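## Task

Lift the green post that lies on its side, stand it on end so its entire base sits within the cyan circle, lower it there and open the gripper. It only counts if the post stays upright by itself after the robot lets go.

## Robot and tools

Robot: two arms, left_arm and right_arm, each ending in a two-finger parallel gripper. The names do not match image sides. Cameras: cam_head_left, cam_head_right, cam_high, cam_low (672x504) and the fisheye wrist cameras cam_left_wrist, cam_right_wrist (504x504).

Scene frame (used in results): origin on the table surface midway between the arms, +x out over the table, +z up, left_arm on the +y side. Result positions are metres, orientations are quaternions w,x,y,z, velocities m/s and rad/s. Reported hand positions may be slightly off, worse when an arm reaches far.

Gripper frame: fingers point along its +z; they open and close along its y. The reported position is the spot between the pads when shut. Closed fingertips stick out about 33 mm past it, open ones about 9 mm. Closing pushes the tips roughly 24 mm further out, so keep clearance above the table.

The 18-number row (every moving command uses it, even if one arm is idle): numbers 1-9 are left_arm dx, dy, dz, rx, ry, rz, then left gripper position, force_limit, speed; numbers 10-18 are the same for right_arm. All values lie in [-1, 1]. dx..rz are an offset, not a pose: a relative target expressed in that gripper's own axes, counted from the gripper pose shown in the most recent result that shows it (before any such result exists in the scene, or for a later call within the same reply, from where the gripper is when the action begins). A value of 1.0 equals 0.6 m of travel or 180 degrees; rx, ry, rz form a single rotation vector. Each row is counted from that same base pose, not from the row before it. Sending all zeros therefore pulls an arm back to the base pose; to keep an arm still, send the offset back to where it should be in a reply's first call and zeros afterwards.

Gripper numbers are absolute commands, not offsets. position: +1 fully open (140 mm), about -0.8 is where the pads touch, -1 keeps closing until blocked. force_limit: -1 about 14 N, 0 about 60 N, +1 about 107 N (parts up to 40 mm wide). speed: -1 about 30 mm/s, 0 about 140, +1 about 250. To leave a gripper unchanged repeat its previous three numbers; a 0 is a real command. To squeeze harder while holding, raise force_limit and nudge position (e.g. -1 to -0.98).

Tools:
- execute_actions {"actions": [...], "pictures": bool}. The list holds at most one item. Empty list: just report state. {"rows": [[18 numbers], ...], "steps": n}: up to 15 rows and up to 15 steps of 1/30 s (default 15); one row per step, the last repeated if rows run out. {"steps": n} alone: a wait of up to 300 steps, counted from the previous result. A rejected call sends nothing.
- move {"target": [18 numbers], "speed": m/s}. Drives each gripper in a straight line toward its offset target (same row layout and base pose as above). speed 0.002 to 0.5, default 0.25; turning at most twice that in rad/s. Lasts 0.5-10 s, both arms finishing together; it does not avoid obstacles or the other arm. Gripper numbers are sent at the start.
- wait {"seconds": 0-10}: let the simulation run with no new command.
- zoom_image {"camera": name, "region": [x0, y0, x1, y1]}: pixel box, top-left origin, max 504x504.
- finished_scene {"scene": n}: ends the current scene (give its number), grades it and reveals the next task. Irreversible.

Per step the commanded pose is clipped to within 70 mm and 16 degrees of the measured pose, and position beats orientation if both cannot be met. Large offsets may need several actions; afterwards check the result and command the remainder.

Reading results: the state line lists both grippers' poses and velocities. object_status: 0 moving, 1 blocked while opening, 2 blocked while closing (a grasp — aim for this after sending -1), 3 reached target or pads met. position_measured is in counts: 3 fully open, 230 pads touching. HELD marks steps where a row was partly or wholly not sent; "pose unreachable" names an arm whose command the clearance check altered. "Hand target" shows where the controller is currently steering. A move adds a "move:" line with its ending (done, off_target, moving, held, fault), limits that acted (paced = pose clipped; held = steps blocked, after which the arm may jump fast), and each gripper's remaining distance.

Avoid: pressing into the table or objects (arms are stiff; even a small overshoot can trigger a fault), fast contacts, arms colliding, and anything leaving the table. A joint torque over its limit or an outside force of 144 N stops that arm for 10 s. Long holding can overheat motors (MOTOR HOT warns first). Loose or held objects may get brief disturbances, so grip firmly, set the cylinder down gently upright, and open only once it rests on its base.

Each tool is called after "Call:" by a JSON object that holds its "name" and its "arguments", one argument or row to a line.

## Session

Call:
{"name": "execute_actions", "arguments": {
  "actions": []
}}

Scene clock: 0.00 s of 3900.00 s.
left_arm: end_effector_position=(+0.6180, +0.6577, +0.3210) position_measured=3 object_status=3 end_effector_quat_wxyz=(-0.000, +1.000, -0.031, -0.002) end_effector_velocity=(-0.000, +0.001, +0.000) end_effector_angular_velocity=(+0.001, +0.000, -0.001) | right_arm: end_effector_position=(+0.1293, +0.1445, +0.3707) position_measured=3 object_status=3 end_effector_quat_wxyz=(-0.293, +0.391, +0.872, -0.018) end_effector_velocity=(-0.000, -0.000, +0.000) end_effector_angular_velocity=(-0.000, +0.000, +0.000)
Joint positions: left_arm=[-0.052  0.165  1.605  0.001  1.375  1.518] | right_arm=[1.174 0.175 1.608 0.597 1.459 0.272]
Joint velocities: left_arm=[ 0.001 -0.    -0.     0.001  0.     0.001] | right_arm=[-0.     0.    -0.    -0.     0.001  0.   ]
Joint torques (N m, as the joint torque sensors report them, + toward a larger angle): no reading
Hand target (left_arm): +0.618, +0.658, +0.321; -0.000, +1.000, -0.031, -0.002
Hand target (right_arm): +0.129, +0.144, +0.371; -0.293, +0.391, +0.872, -0.018

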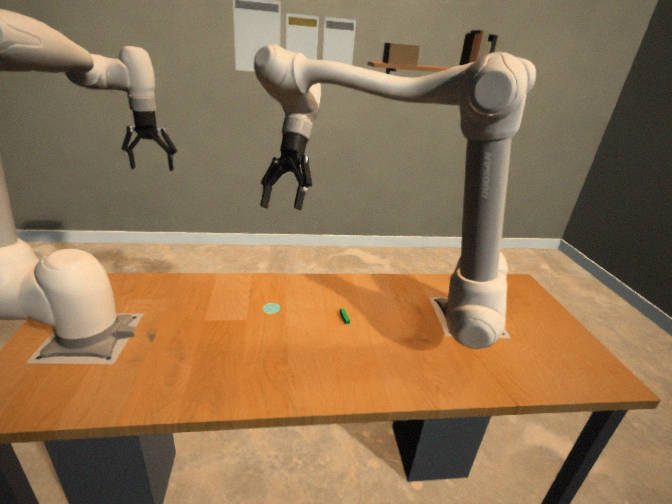

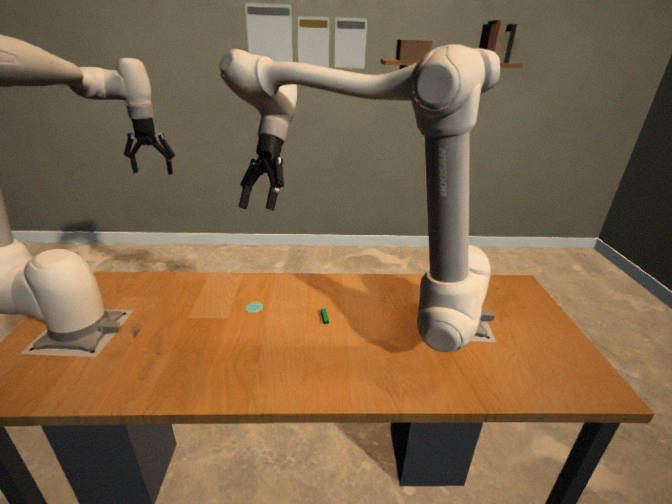

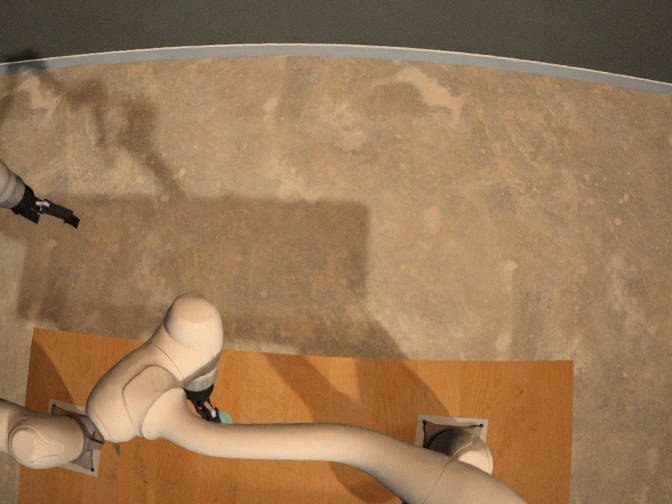

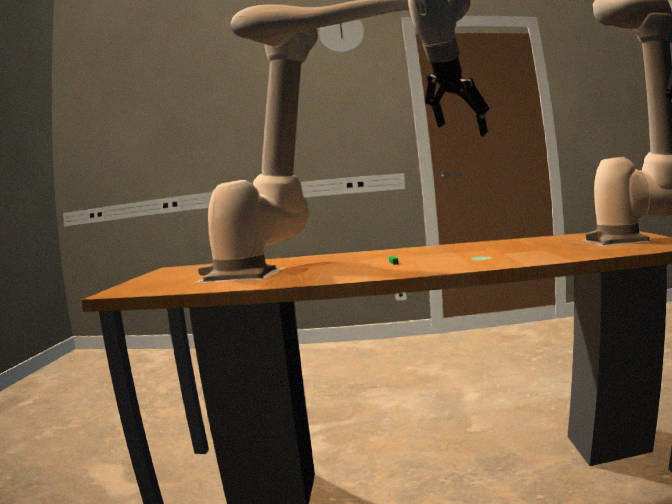

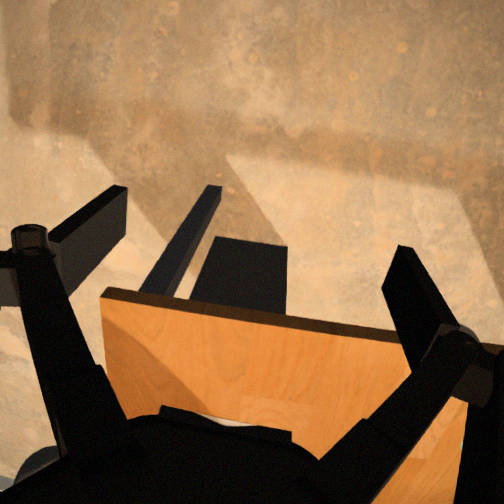

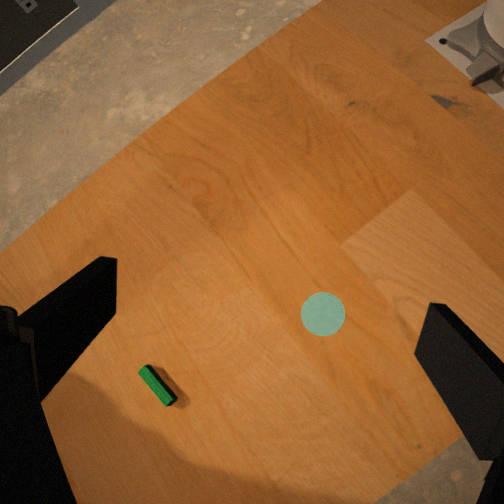

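Call:
{"name": "move", "arguments": {
  "target": [0,0,0,0,0,0,1,0,0,-0.364,-0.286,0.215,-0.012,-0.195,-0.26,1,0,0],
  "speed": 0.35
}}

Scene clock: 3.60 s of 3900.00 s.
left_arm: end_effector_position=(+0.6180, +0.6577, +0.3210) position_measured=3 object_status=3 end_effector_quat_wxyz=(-0.000, +1.000, -0.031, -0.002) end_effector_velocity=(-0.000, +0.001, +0.000) end_effector_angular_velocity=(-0.001, +0.001, +0.002) | right_arm: end_effector_position=(+0.0605, -0.1006, +0.1998) position_measured=3 object_status=3 end_effector_quat_wxyz=(-0.000, +0.000, +1.000, -0.000) end_effector_velocity=(+0.000, -0.000, +0.000) end_effector_angular_velocity=(-0.000, -0.000, +0.001)
Joint positions: left_arm=[-0.052  0.165  1.605  0.001  1.375  1.518] | right_arm=[ 1.508 -0.145  2.147  0.001  1.14  -0.138]
Joint velocities: left_arm=[ 0.001 -0.     0.    -0.001  0.001 -0.001] | right_arm=[ 0.    -0.    -0.    -0.     0.001 -0.   ]
Joint torques (N m, as the joint torque sensors report them, + toward a larger angle): left_arm=[  6.72 -56.07 -40.36   3.59   0.03   0.15] | right_arm=[  1.68 -25.6  -39.75   4.46   0.28   0.24]
Hand target (left_arm): +0.618, +0.658, +0.321; -0.000, +1.000, -0.031, -0.002
Hand target (right_arm): +0.061, -0.101, +0.200; -0.000, +0.000, +1.000, -0.000
Off the commanded pose (left_arm): 0.000 m, 0 deg.
Off the commanded pose (right_arm): 0.001 m, 0 deg.
move: done

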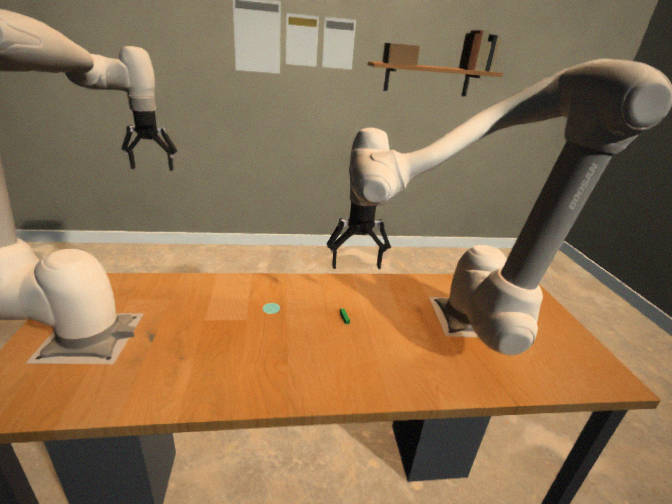

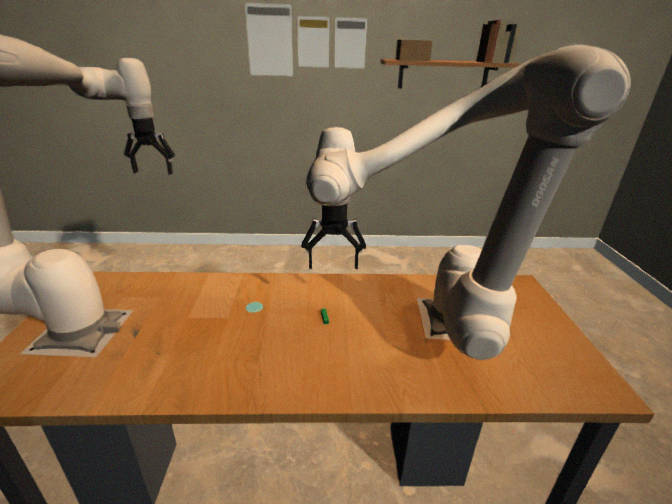

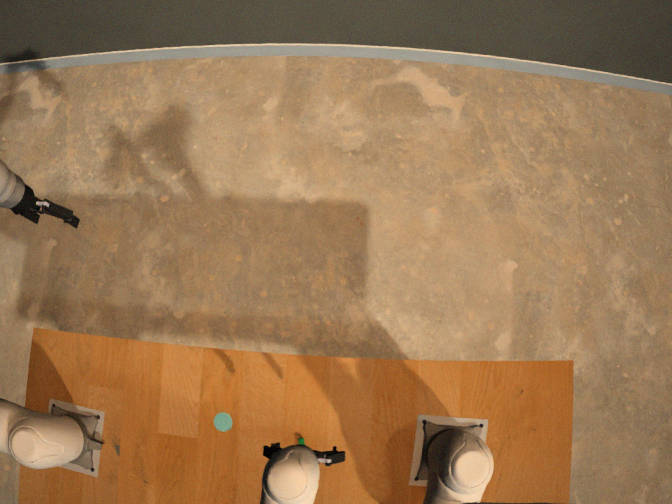

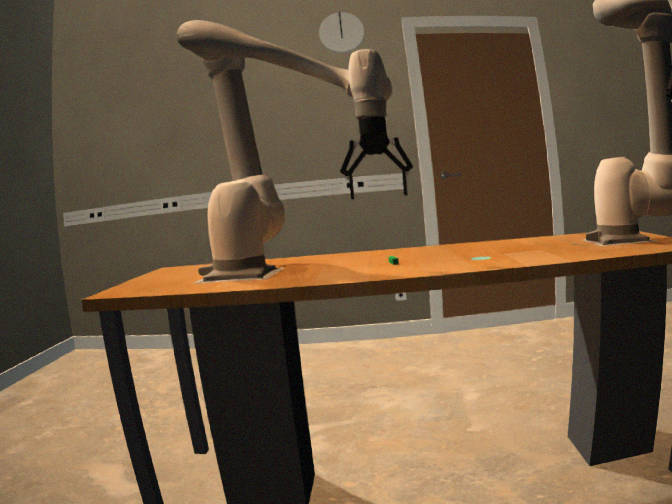

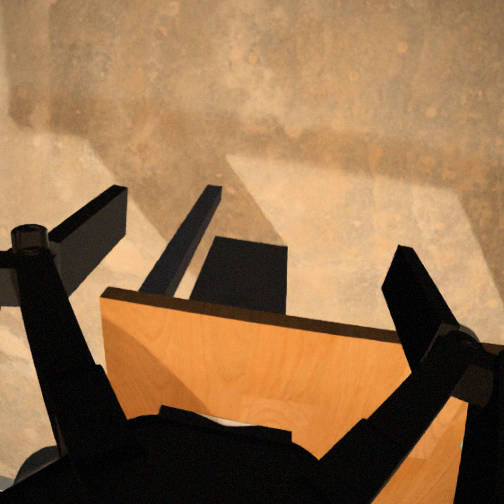

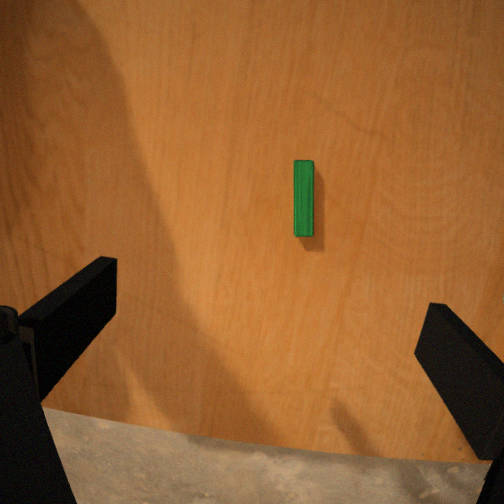

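Call:
{"name": "move", "arguments": {
  "target": [0,0,0,0,0,0,1,0,0,0.03,0.035,0.22,0,0,-0.05,0.0,0,0]
}}

Scene clock: 5.17 s of 3900.00 s.
left_arm: end_effector_position=(+0.6180, +0.6577, +0.3210) position_measured=3 object_status=3 end_effector_quat_wxyz=(-0.000, +1.000, -0.031, -0.002) end_effector_velocity=(-0.000, -0.000, +0.000) end_effector_angular_velocity=(-0.000, +0.001, +0.000) | right_arm: end_effector_position=(+0.0426, -0.0796, +0.0679) position_measured=129 object_status=3 end_effector_quat_wxyz=(-0.000, -0.078, +0.997, -0.000) end_effector_velocity=(+0.000, +0.001, +0.000) end_effector_angular_velocity=(+0.002, -0.000, +0.001)
Joint positions: left_arm=[-0.052  0.165  1.605  0.001  1.375  1.518] | right_arm=[ 1.555  0.034  2.264  0.001  0.844 -0.248]
Joint velocities: left_arm=[-0.    -0.     0.    -0.     0.001 -0.001] | right_arm=[-0.     0.001 -0.001  0.    -0.002 -0.002]
Joint torques (N m, as the joint torque sensors report them, + toward a larger angle): left_arm=[  5.86 -55.16 -40.67   3.42   0.44   0.08] | right_arm=[  2.52 -37.15 -32.38   3.7    0.33   0.35]
Hand target (left_arm): +0.618, +0.658, +0.321; -0.000, +1.000, -0.031, -0.002
Hand target (right_arm): +0.043, -0.080, +0.068; -0.000, -0.078, +0.997, -0.000
Off the commanded pose (left_arm): 0.000 m, 0 deg.
Off the commanded pose (right_arm): 0.000 m, 0 deg.
move: done

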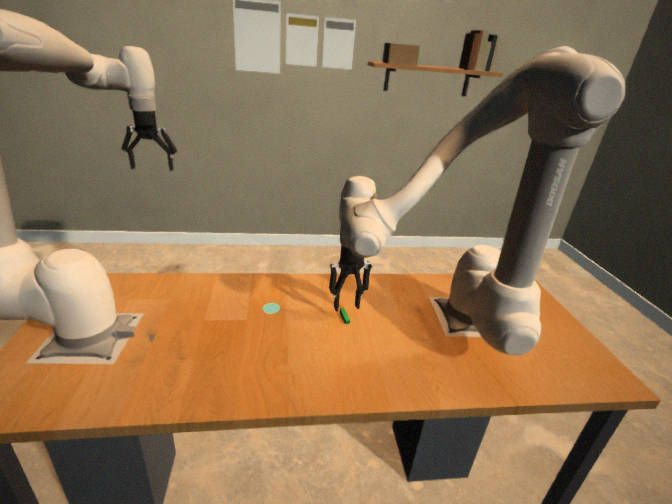

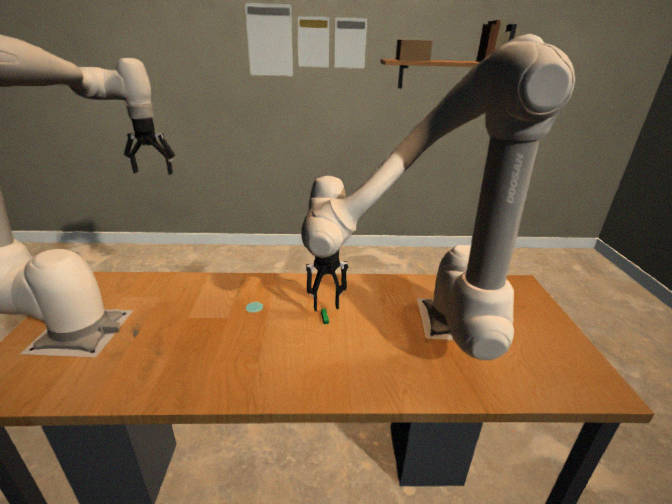

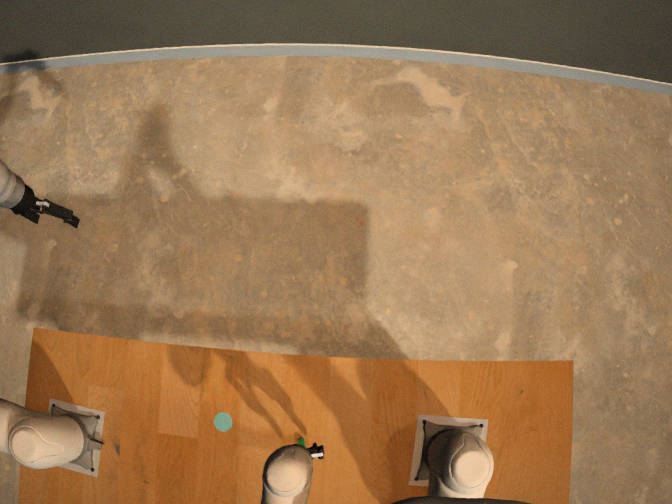

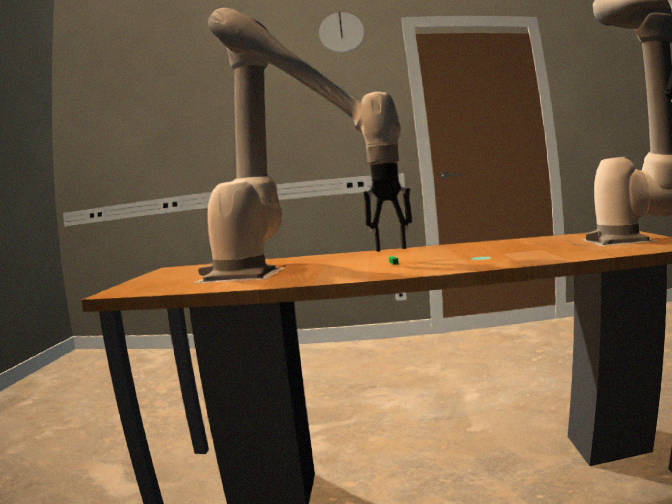

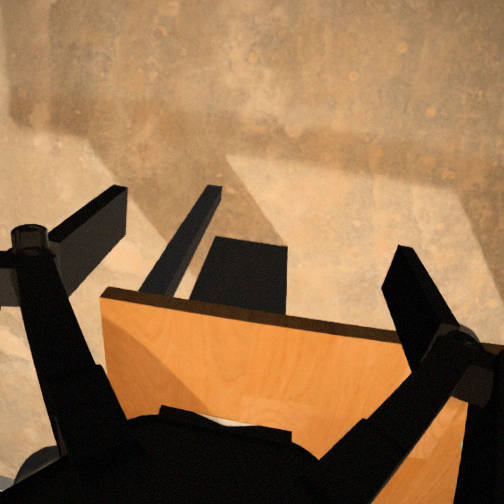

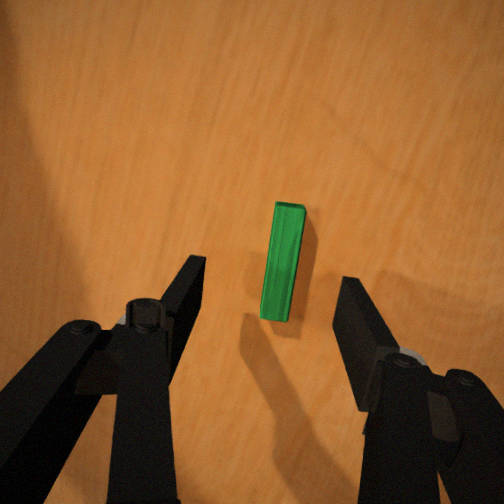

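Call:
{"name": "move", "arguments": {
  "target": [0,0,0,0,0,0,1,0,0,-0.038,0.007,0.045,0,0.25,0,-0.3,0,0]
}}

Call:
{"name": "zoom_image", "arguments": {
  "camera": "cam_low",
  "region": [340,200,460,290]
}}

Scene clock: 7.80 s of 3900.00 s.
left_arm: end_effector_position=(+0.6180, +0.6577, +0.3210) position_measured=3 object_status=3 end_effector_quat_wxyz=(-0.000, +1.000, -0.031, -0.002) end_effector_velocity=(-0.000, +0.000, -0.001) end_effector_angular_velocity=(-0.000, +0.002, +0.002) | right_arm: end_effector_position=(+0.0643, -0.0716, +0.0412) position_measured=167 object_status=3 end_effector_quat_wxyz=(-0.382, -0.072, +0.921, -0.030) end_effector_velocity=(+0.001, +0.001, -0.001) end_effector_angular_velocity=(+0.001, -0.001, -0.001)
Joint positions: left_arm=[-0.052  0.165  1.605  0.001  1.375  1.518] | right_arm=[ 1.092  0.369  2.152  0.598  1.26  -1.089]
Joint velocities: left_arm=[ 0.001  0.001  0.    -0.001  0.001 -0.001] | right_arm=[ 0.     0.001 -0.001  0.    -0.002 -0.   ]
Joint torques (N m, as the joint torque sensors report them, + toward a larger angle): left_arm=[  3.34 -55.17 -40.6    3.47   0.33   0.08] | right_arm=[  1.09 -65.17 -26.69   3.27   2.     0.3 ]
Hand target (left_arm): +0.618, +0.658, +0.321; -0.000, +1.000, -0.031, -0.002
Hand target (right_arm): +0.064, -0.072, +0.041; -0.382, -0.072, +0.921, -0.030
Off the commanded pose (left_arm): 0.000 m, 0 deg.
Off the commanded pose (right_arm): 0.001 m, 0 deg.
move: done

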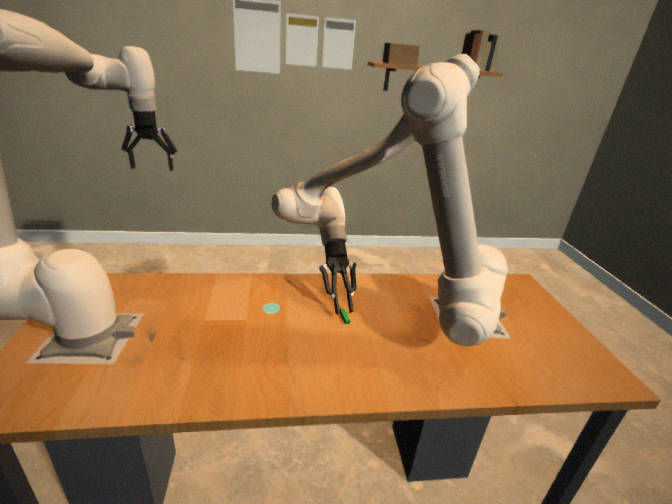

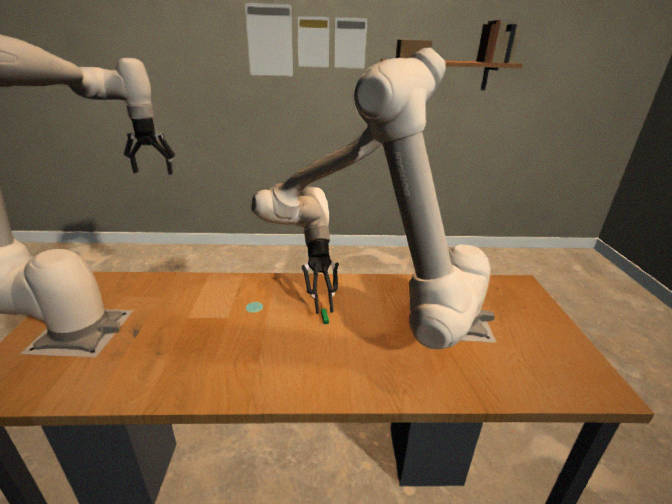

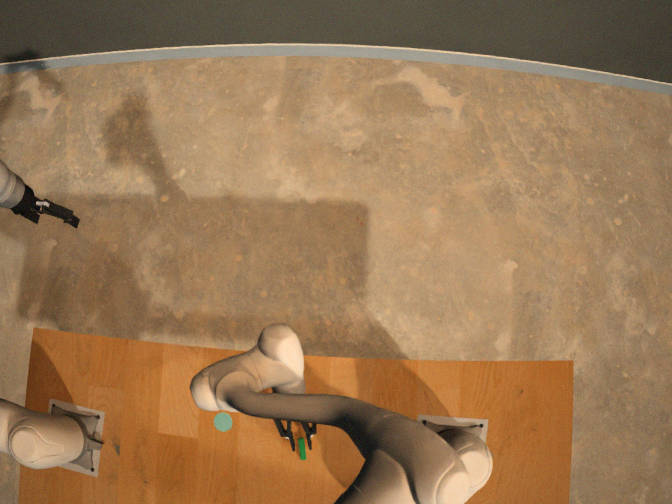

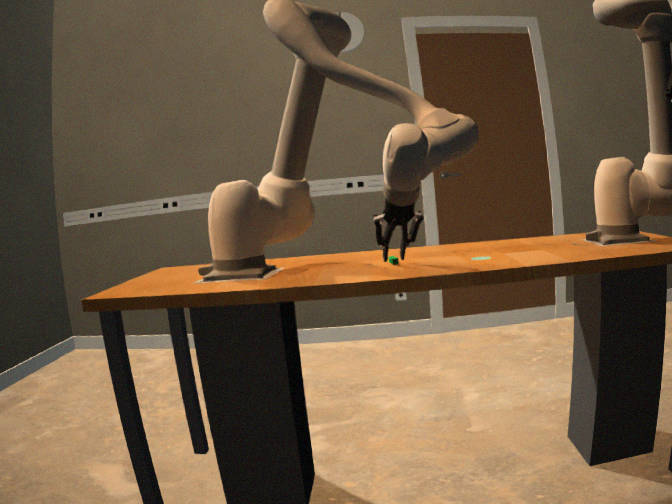

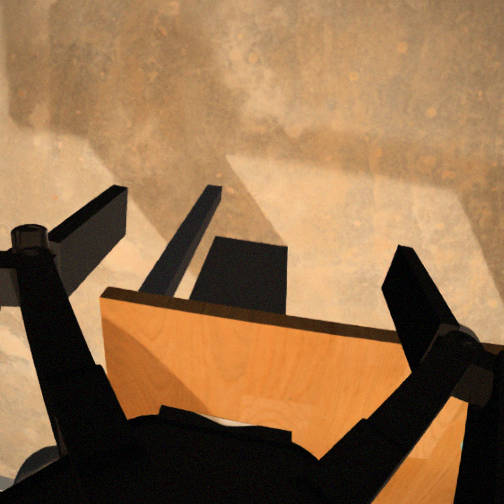

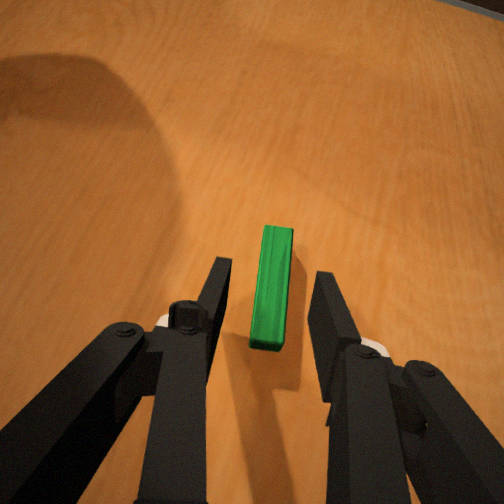

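Region (340, 200, 460, 290) of cam_low's 672x504 image, scaled by 4.200, with more detail than that image has; it fills the top 378 rows of this view, and the rest is white.

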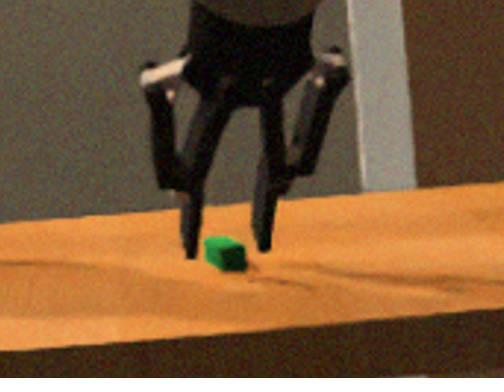

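Call:
{"name": "move", "arguments": {
  "target": [0,0,0,0,0,0,1,0,0,-0.0095,0,0.0095,0,0,0,-0.3,0,0],
  "speed": 0.02
}}

Call:
{"name": "move", "arguments": {
  "target": [0,0,0,0,0,0,1,0,0,0,0,0,0,0,0,-1,0,-0.5]
}}

Call:
{"name": "move", "arguments": {
  "target": [0,0,0,0,0,0,1,0,0,0.08,0,-0.08,0,0,0,-1,0,-0.5]
}}

Call:
{"name": "zoom_image", "arguments": {
  "camera": "cam_low",
  "region": [340,190,460,280]
}}

Scene clock: 9.07 s of 3900.00 s.
left_arm: end_effector_position=(+0.6180, +0.6577, +0.3210) position_measured=3 object_status=3 end_effector_quat_wxyz=(-0.000, +1.000, -0.031, -0.002) end_effector_velocity=(+0.000, +0.000, +0.000) end_effector_angular_velocity=(-0.000, -0.002, +0.000) | right_arm: end_effector_position=(+0.0644, -0.0716, +0.0332) position_measured=167 object_status=3 end_effector_quat_wxyz=(-0.382, -0.072, +0.921, -0.030) end_effector_velocity=(-0.000, -0.000, -0.000) end_effector_angular_velocity=(-0.001, +0.000, -0.000)
Joint positions: left_arm=[-0.052  0.165  1.605  0.001  1.375  1.518] | right_arm=[ 1.092  0.381  2.155  0.601  1.246 -1.098]
Joint velocities: left_arm=[ 0.    -0.    -0.     0.    -0.001  0.   ] | right_arm=[-0.     0.     0.001  0.    -0.     0.   ]
Joint torques (N m, as the joint torque sensors report them, + toward a larger angle): left_arm=[  5.39 -55.21 -41.21   3.73  -0.11   0.08] | right_arm=[  0.68 -64.57 -26.06   3.4    1.85   0.44]
Hand target (left_arm): +0.618, +0.658, +0.321; -0.000, +1.000, -0.031, -0.002
Hand target (right_arm): +0.064, -0.072, +0.033; -0.382, -0.072, +0.921, -0.030
Off the commanded pose (left_arm): 0.000 m, 0 deg.
Off the commanded pose (right_arm): 0.000 m, 0 deg.
move: done

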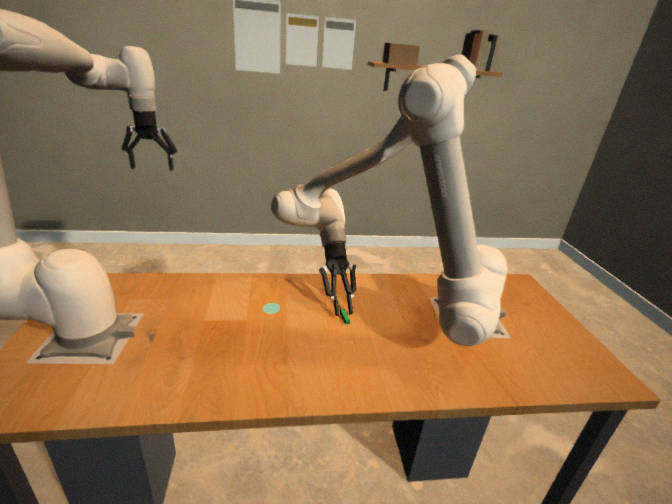

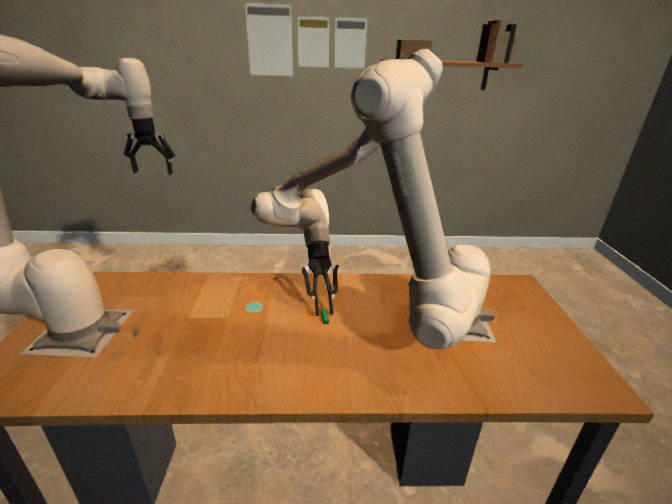

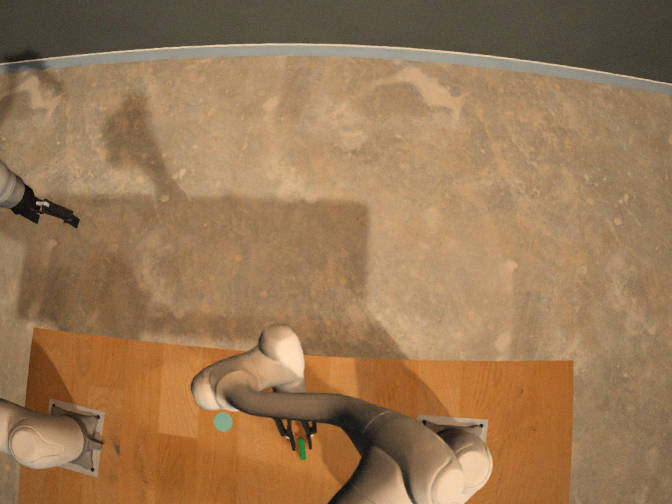

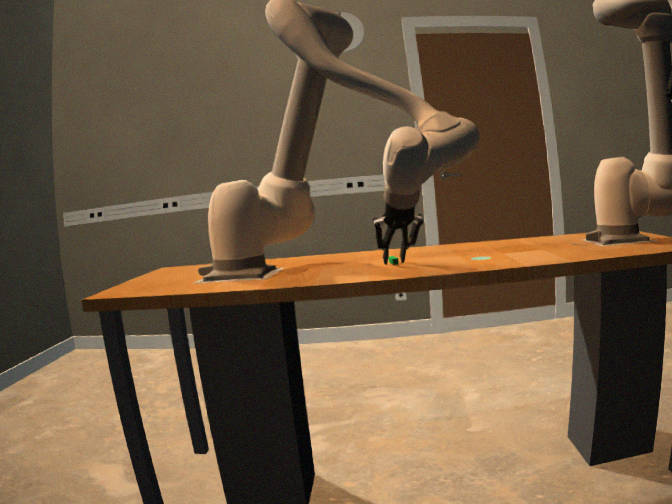

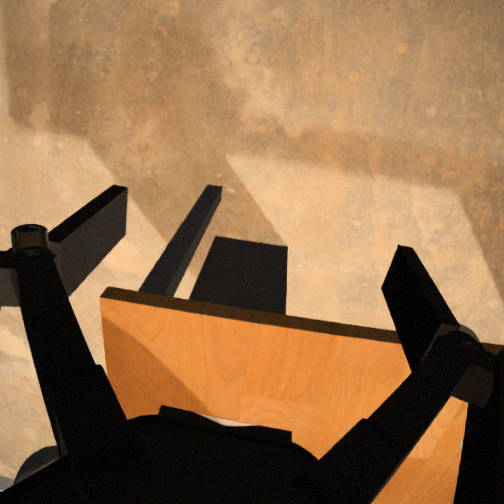

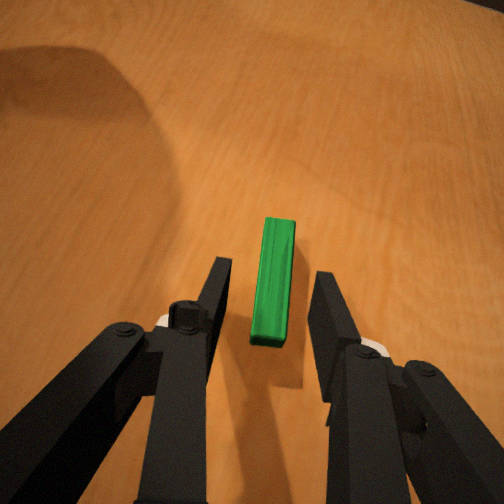

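Scene clock: 9.60 s of 3900.00 s.
left_arm: end_effector_position=(+0.6180, +0.6577, +0.3210) position_measured=3 object_status=3 end_effector_quat_wxyz=(-0.000, +1.000, -0.031, -0.002) end_effector_velocity=(+0.001, +0.000, -0.002) end_effector_angular_velocity=(+0.001, +0.002, -0.001) | right_arm: end_effector_position=(+0.0644, -0.0716, +0.0332) position_measured=210 object_status=2 end_effector_quat_wxyz=(-0.382, -0.072, +0.921, -0.030) end_effector_velocity=(+0.000, +0.000, +0.001) end_effector_angular_velocity=(-0.000, +0.001, +0.000)
Joint positions: left_arm=[-0.052  0.165  1.605  0.001  1.375  1.518] | right_arm=[ 1.092  0.381  2.155  0.601  1.246 -1.098]
Joint velocities: left_arm=[-0.     0.003 -0.     0.001 -0.001  0.   ] | right_arm=[-0.     0.    -0.001  0.     0.002  0.   ]
Joint torques (N m, as the joint torque sensors report them, + toward a larger angle): left_arm=[  6.31 -54.66 -39.52   3.5    0.23  -0.07] | right_arm=[  5.13 -52.47 -18.2    0.77  -3.03   0.53]
Hand target (left_arm): +0.618, +0.658, +0.321; -0.000, +1.000, -0.031, -0.002
Hand target (right_arm): +0.064, -0.072, +0.033; -0.382, -0.072, +0.921, -0.030
Off the commanded pose (left_arm): 0.000 m, 0 deg.
Off the commanded pose (right_arm): 0.000 m, 0 deg.
move: done

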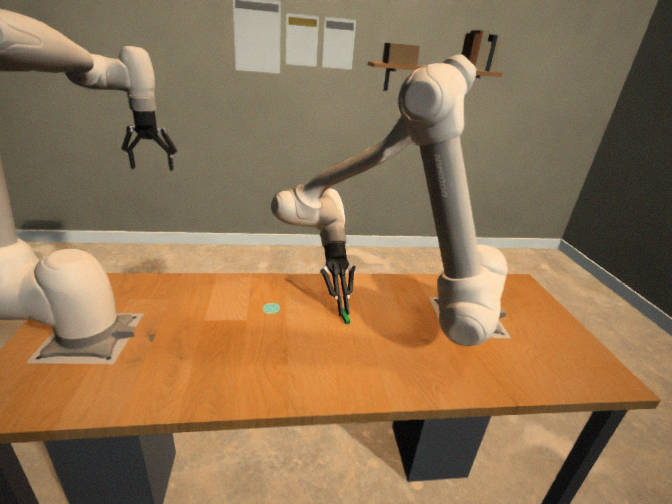

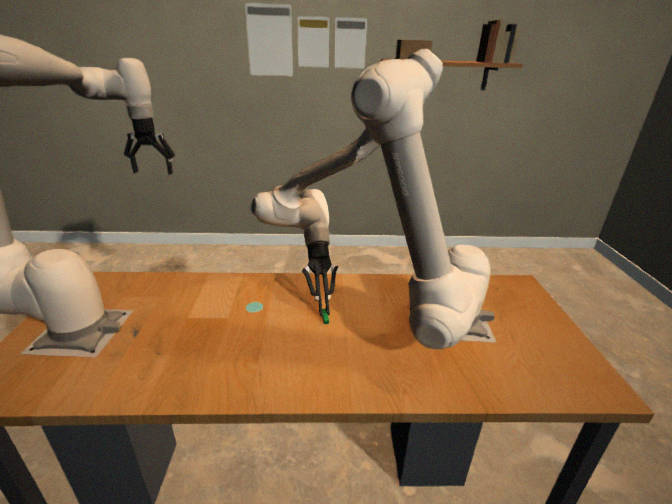

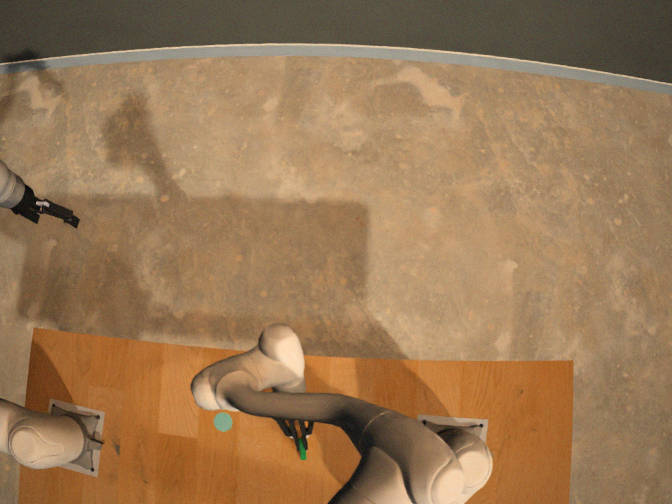

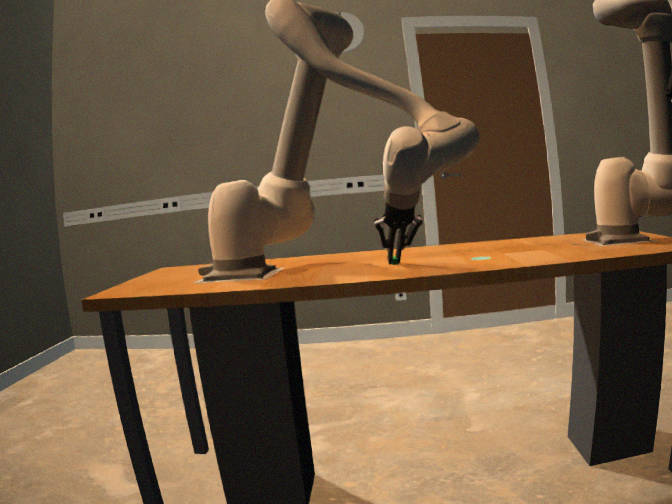

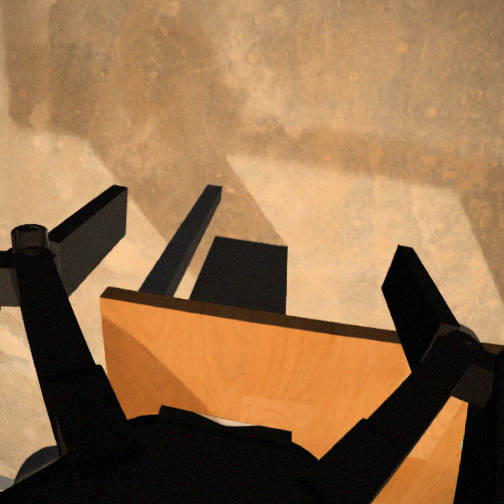

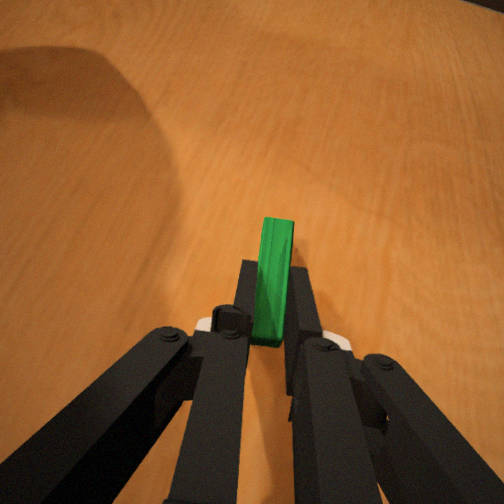

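Scene clock: 10.33 s of 3900.00 s.
left_arm: end_effector_position=(+0.6180, +0.6577, +0.3210) position_measured=3 object_status=3 end_effector_quat_wxyz=(-0.000, +1.000, -0.031, -0.002) end_effector_velocity=(-0.000, -0.001, +0.001) end_effector_angular_velocity=(+0.000, -0.000, -0.001) | right_arm: end_effector_position=(+0.0643, -0.0716, +0.1010) position_measured=210 object_status=2 end_effector_quat_wxyz=(-0.382, -0.072, +0.921, -0.030) end_effector_velocity=(+0.000, +0.001, +0.000) end_effector_angular_velocity=(+0.001, -0.001, -0.000)
Joint positions: left_arm=[-0.052  0.165  1.605  0.001  1.375  1.518] | right_arm=[ 1.092  0.28   2.12   0.58   1.359 -1.02 ]
Joint velocities: left_arm=[-0.001 -0.001  0.     0.     0.001 -0.001] | right_arm=[ 0.    -0.001 -0.001  0.    -0.001  0.   ]
Joint torques (N m, as the joint torque sensors report them, + toward a larger angle): left_arm=[  7.81 -54.6  -39.88   3.57  -0.06   0.31] | right_arm=[  0.8  -58.1  -29.49   4.08   1.76   0.36]
Hand target (left_arm): +0.618, +0.658, +0.321; -0.000, +1.000, -0.031, -0.002
Hand target (right_arm): +0.064, -0.072, +0.101; -0.382, -0.072, +0.921, -0.030
Off the commanded pose (left_arm): 0.000 m, 0 deg.
Off the commanded pose (right_arm): 0.000 m, 0 deg.
move: done

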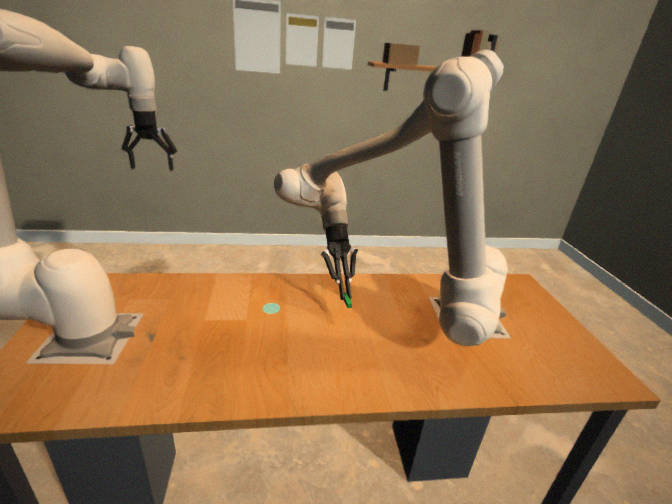

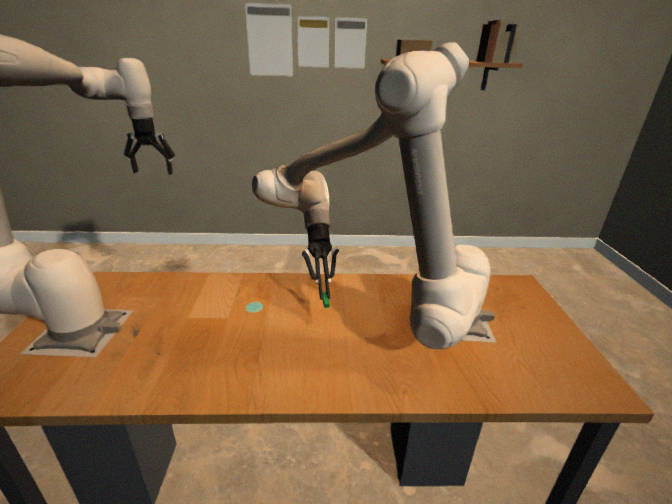

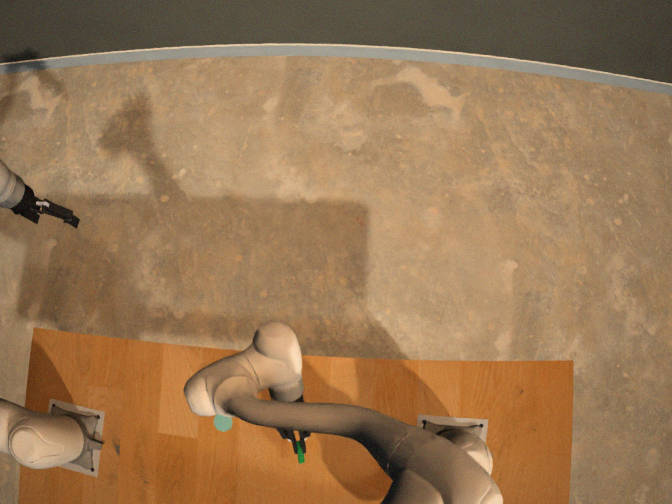

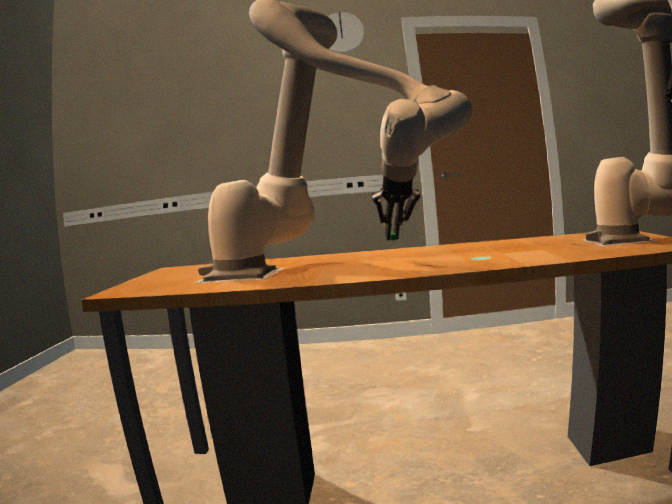

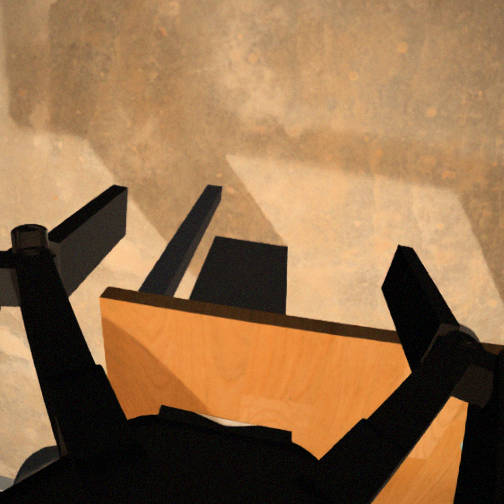

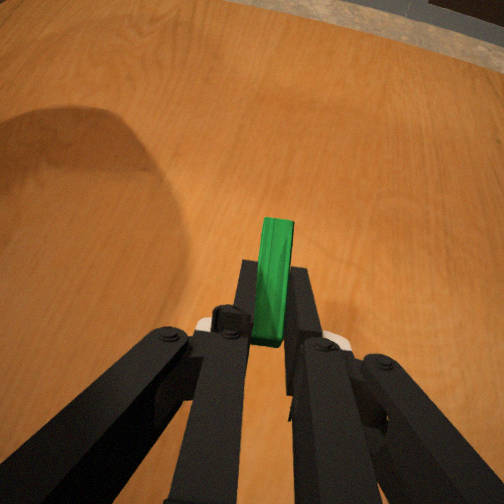

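Region (340, 190, 460, 280) of cam_low's 672x504 image, scaled by 4.200, with more detail than that image has; it fills the top 378 rows of this view, and the rest is white.

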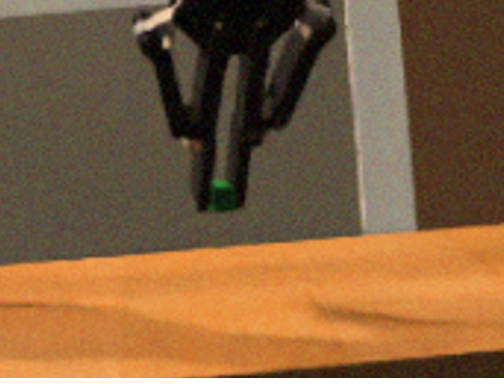

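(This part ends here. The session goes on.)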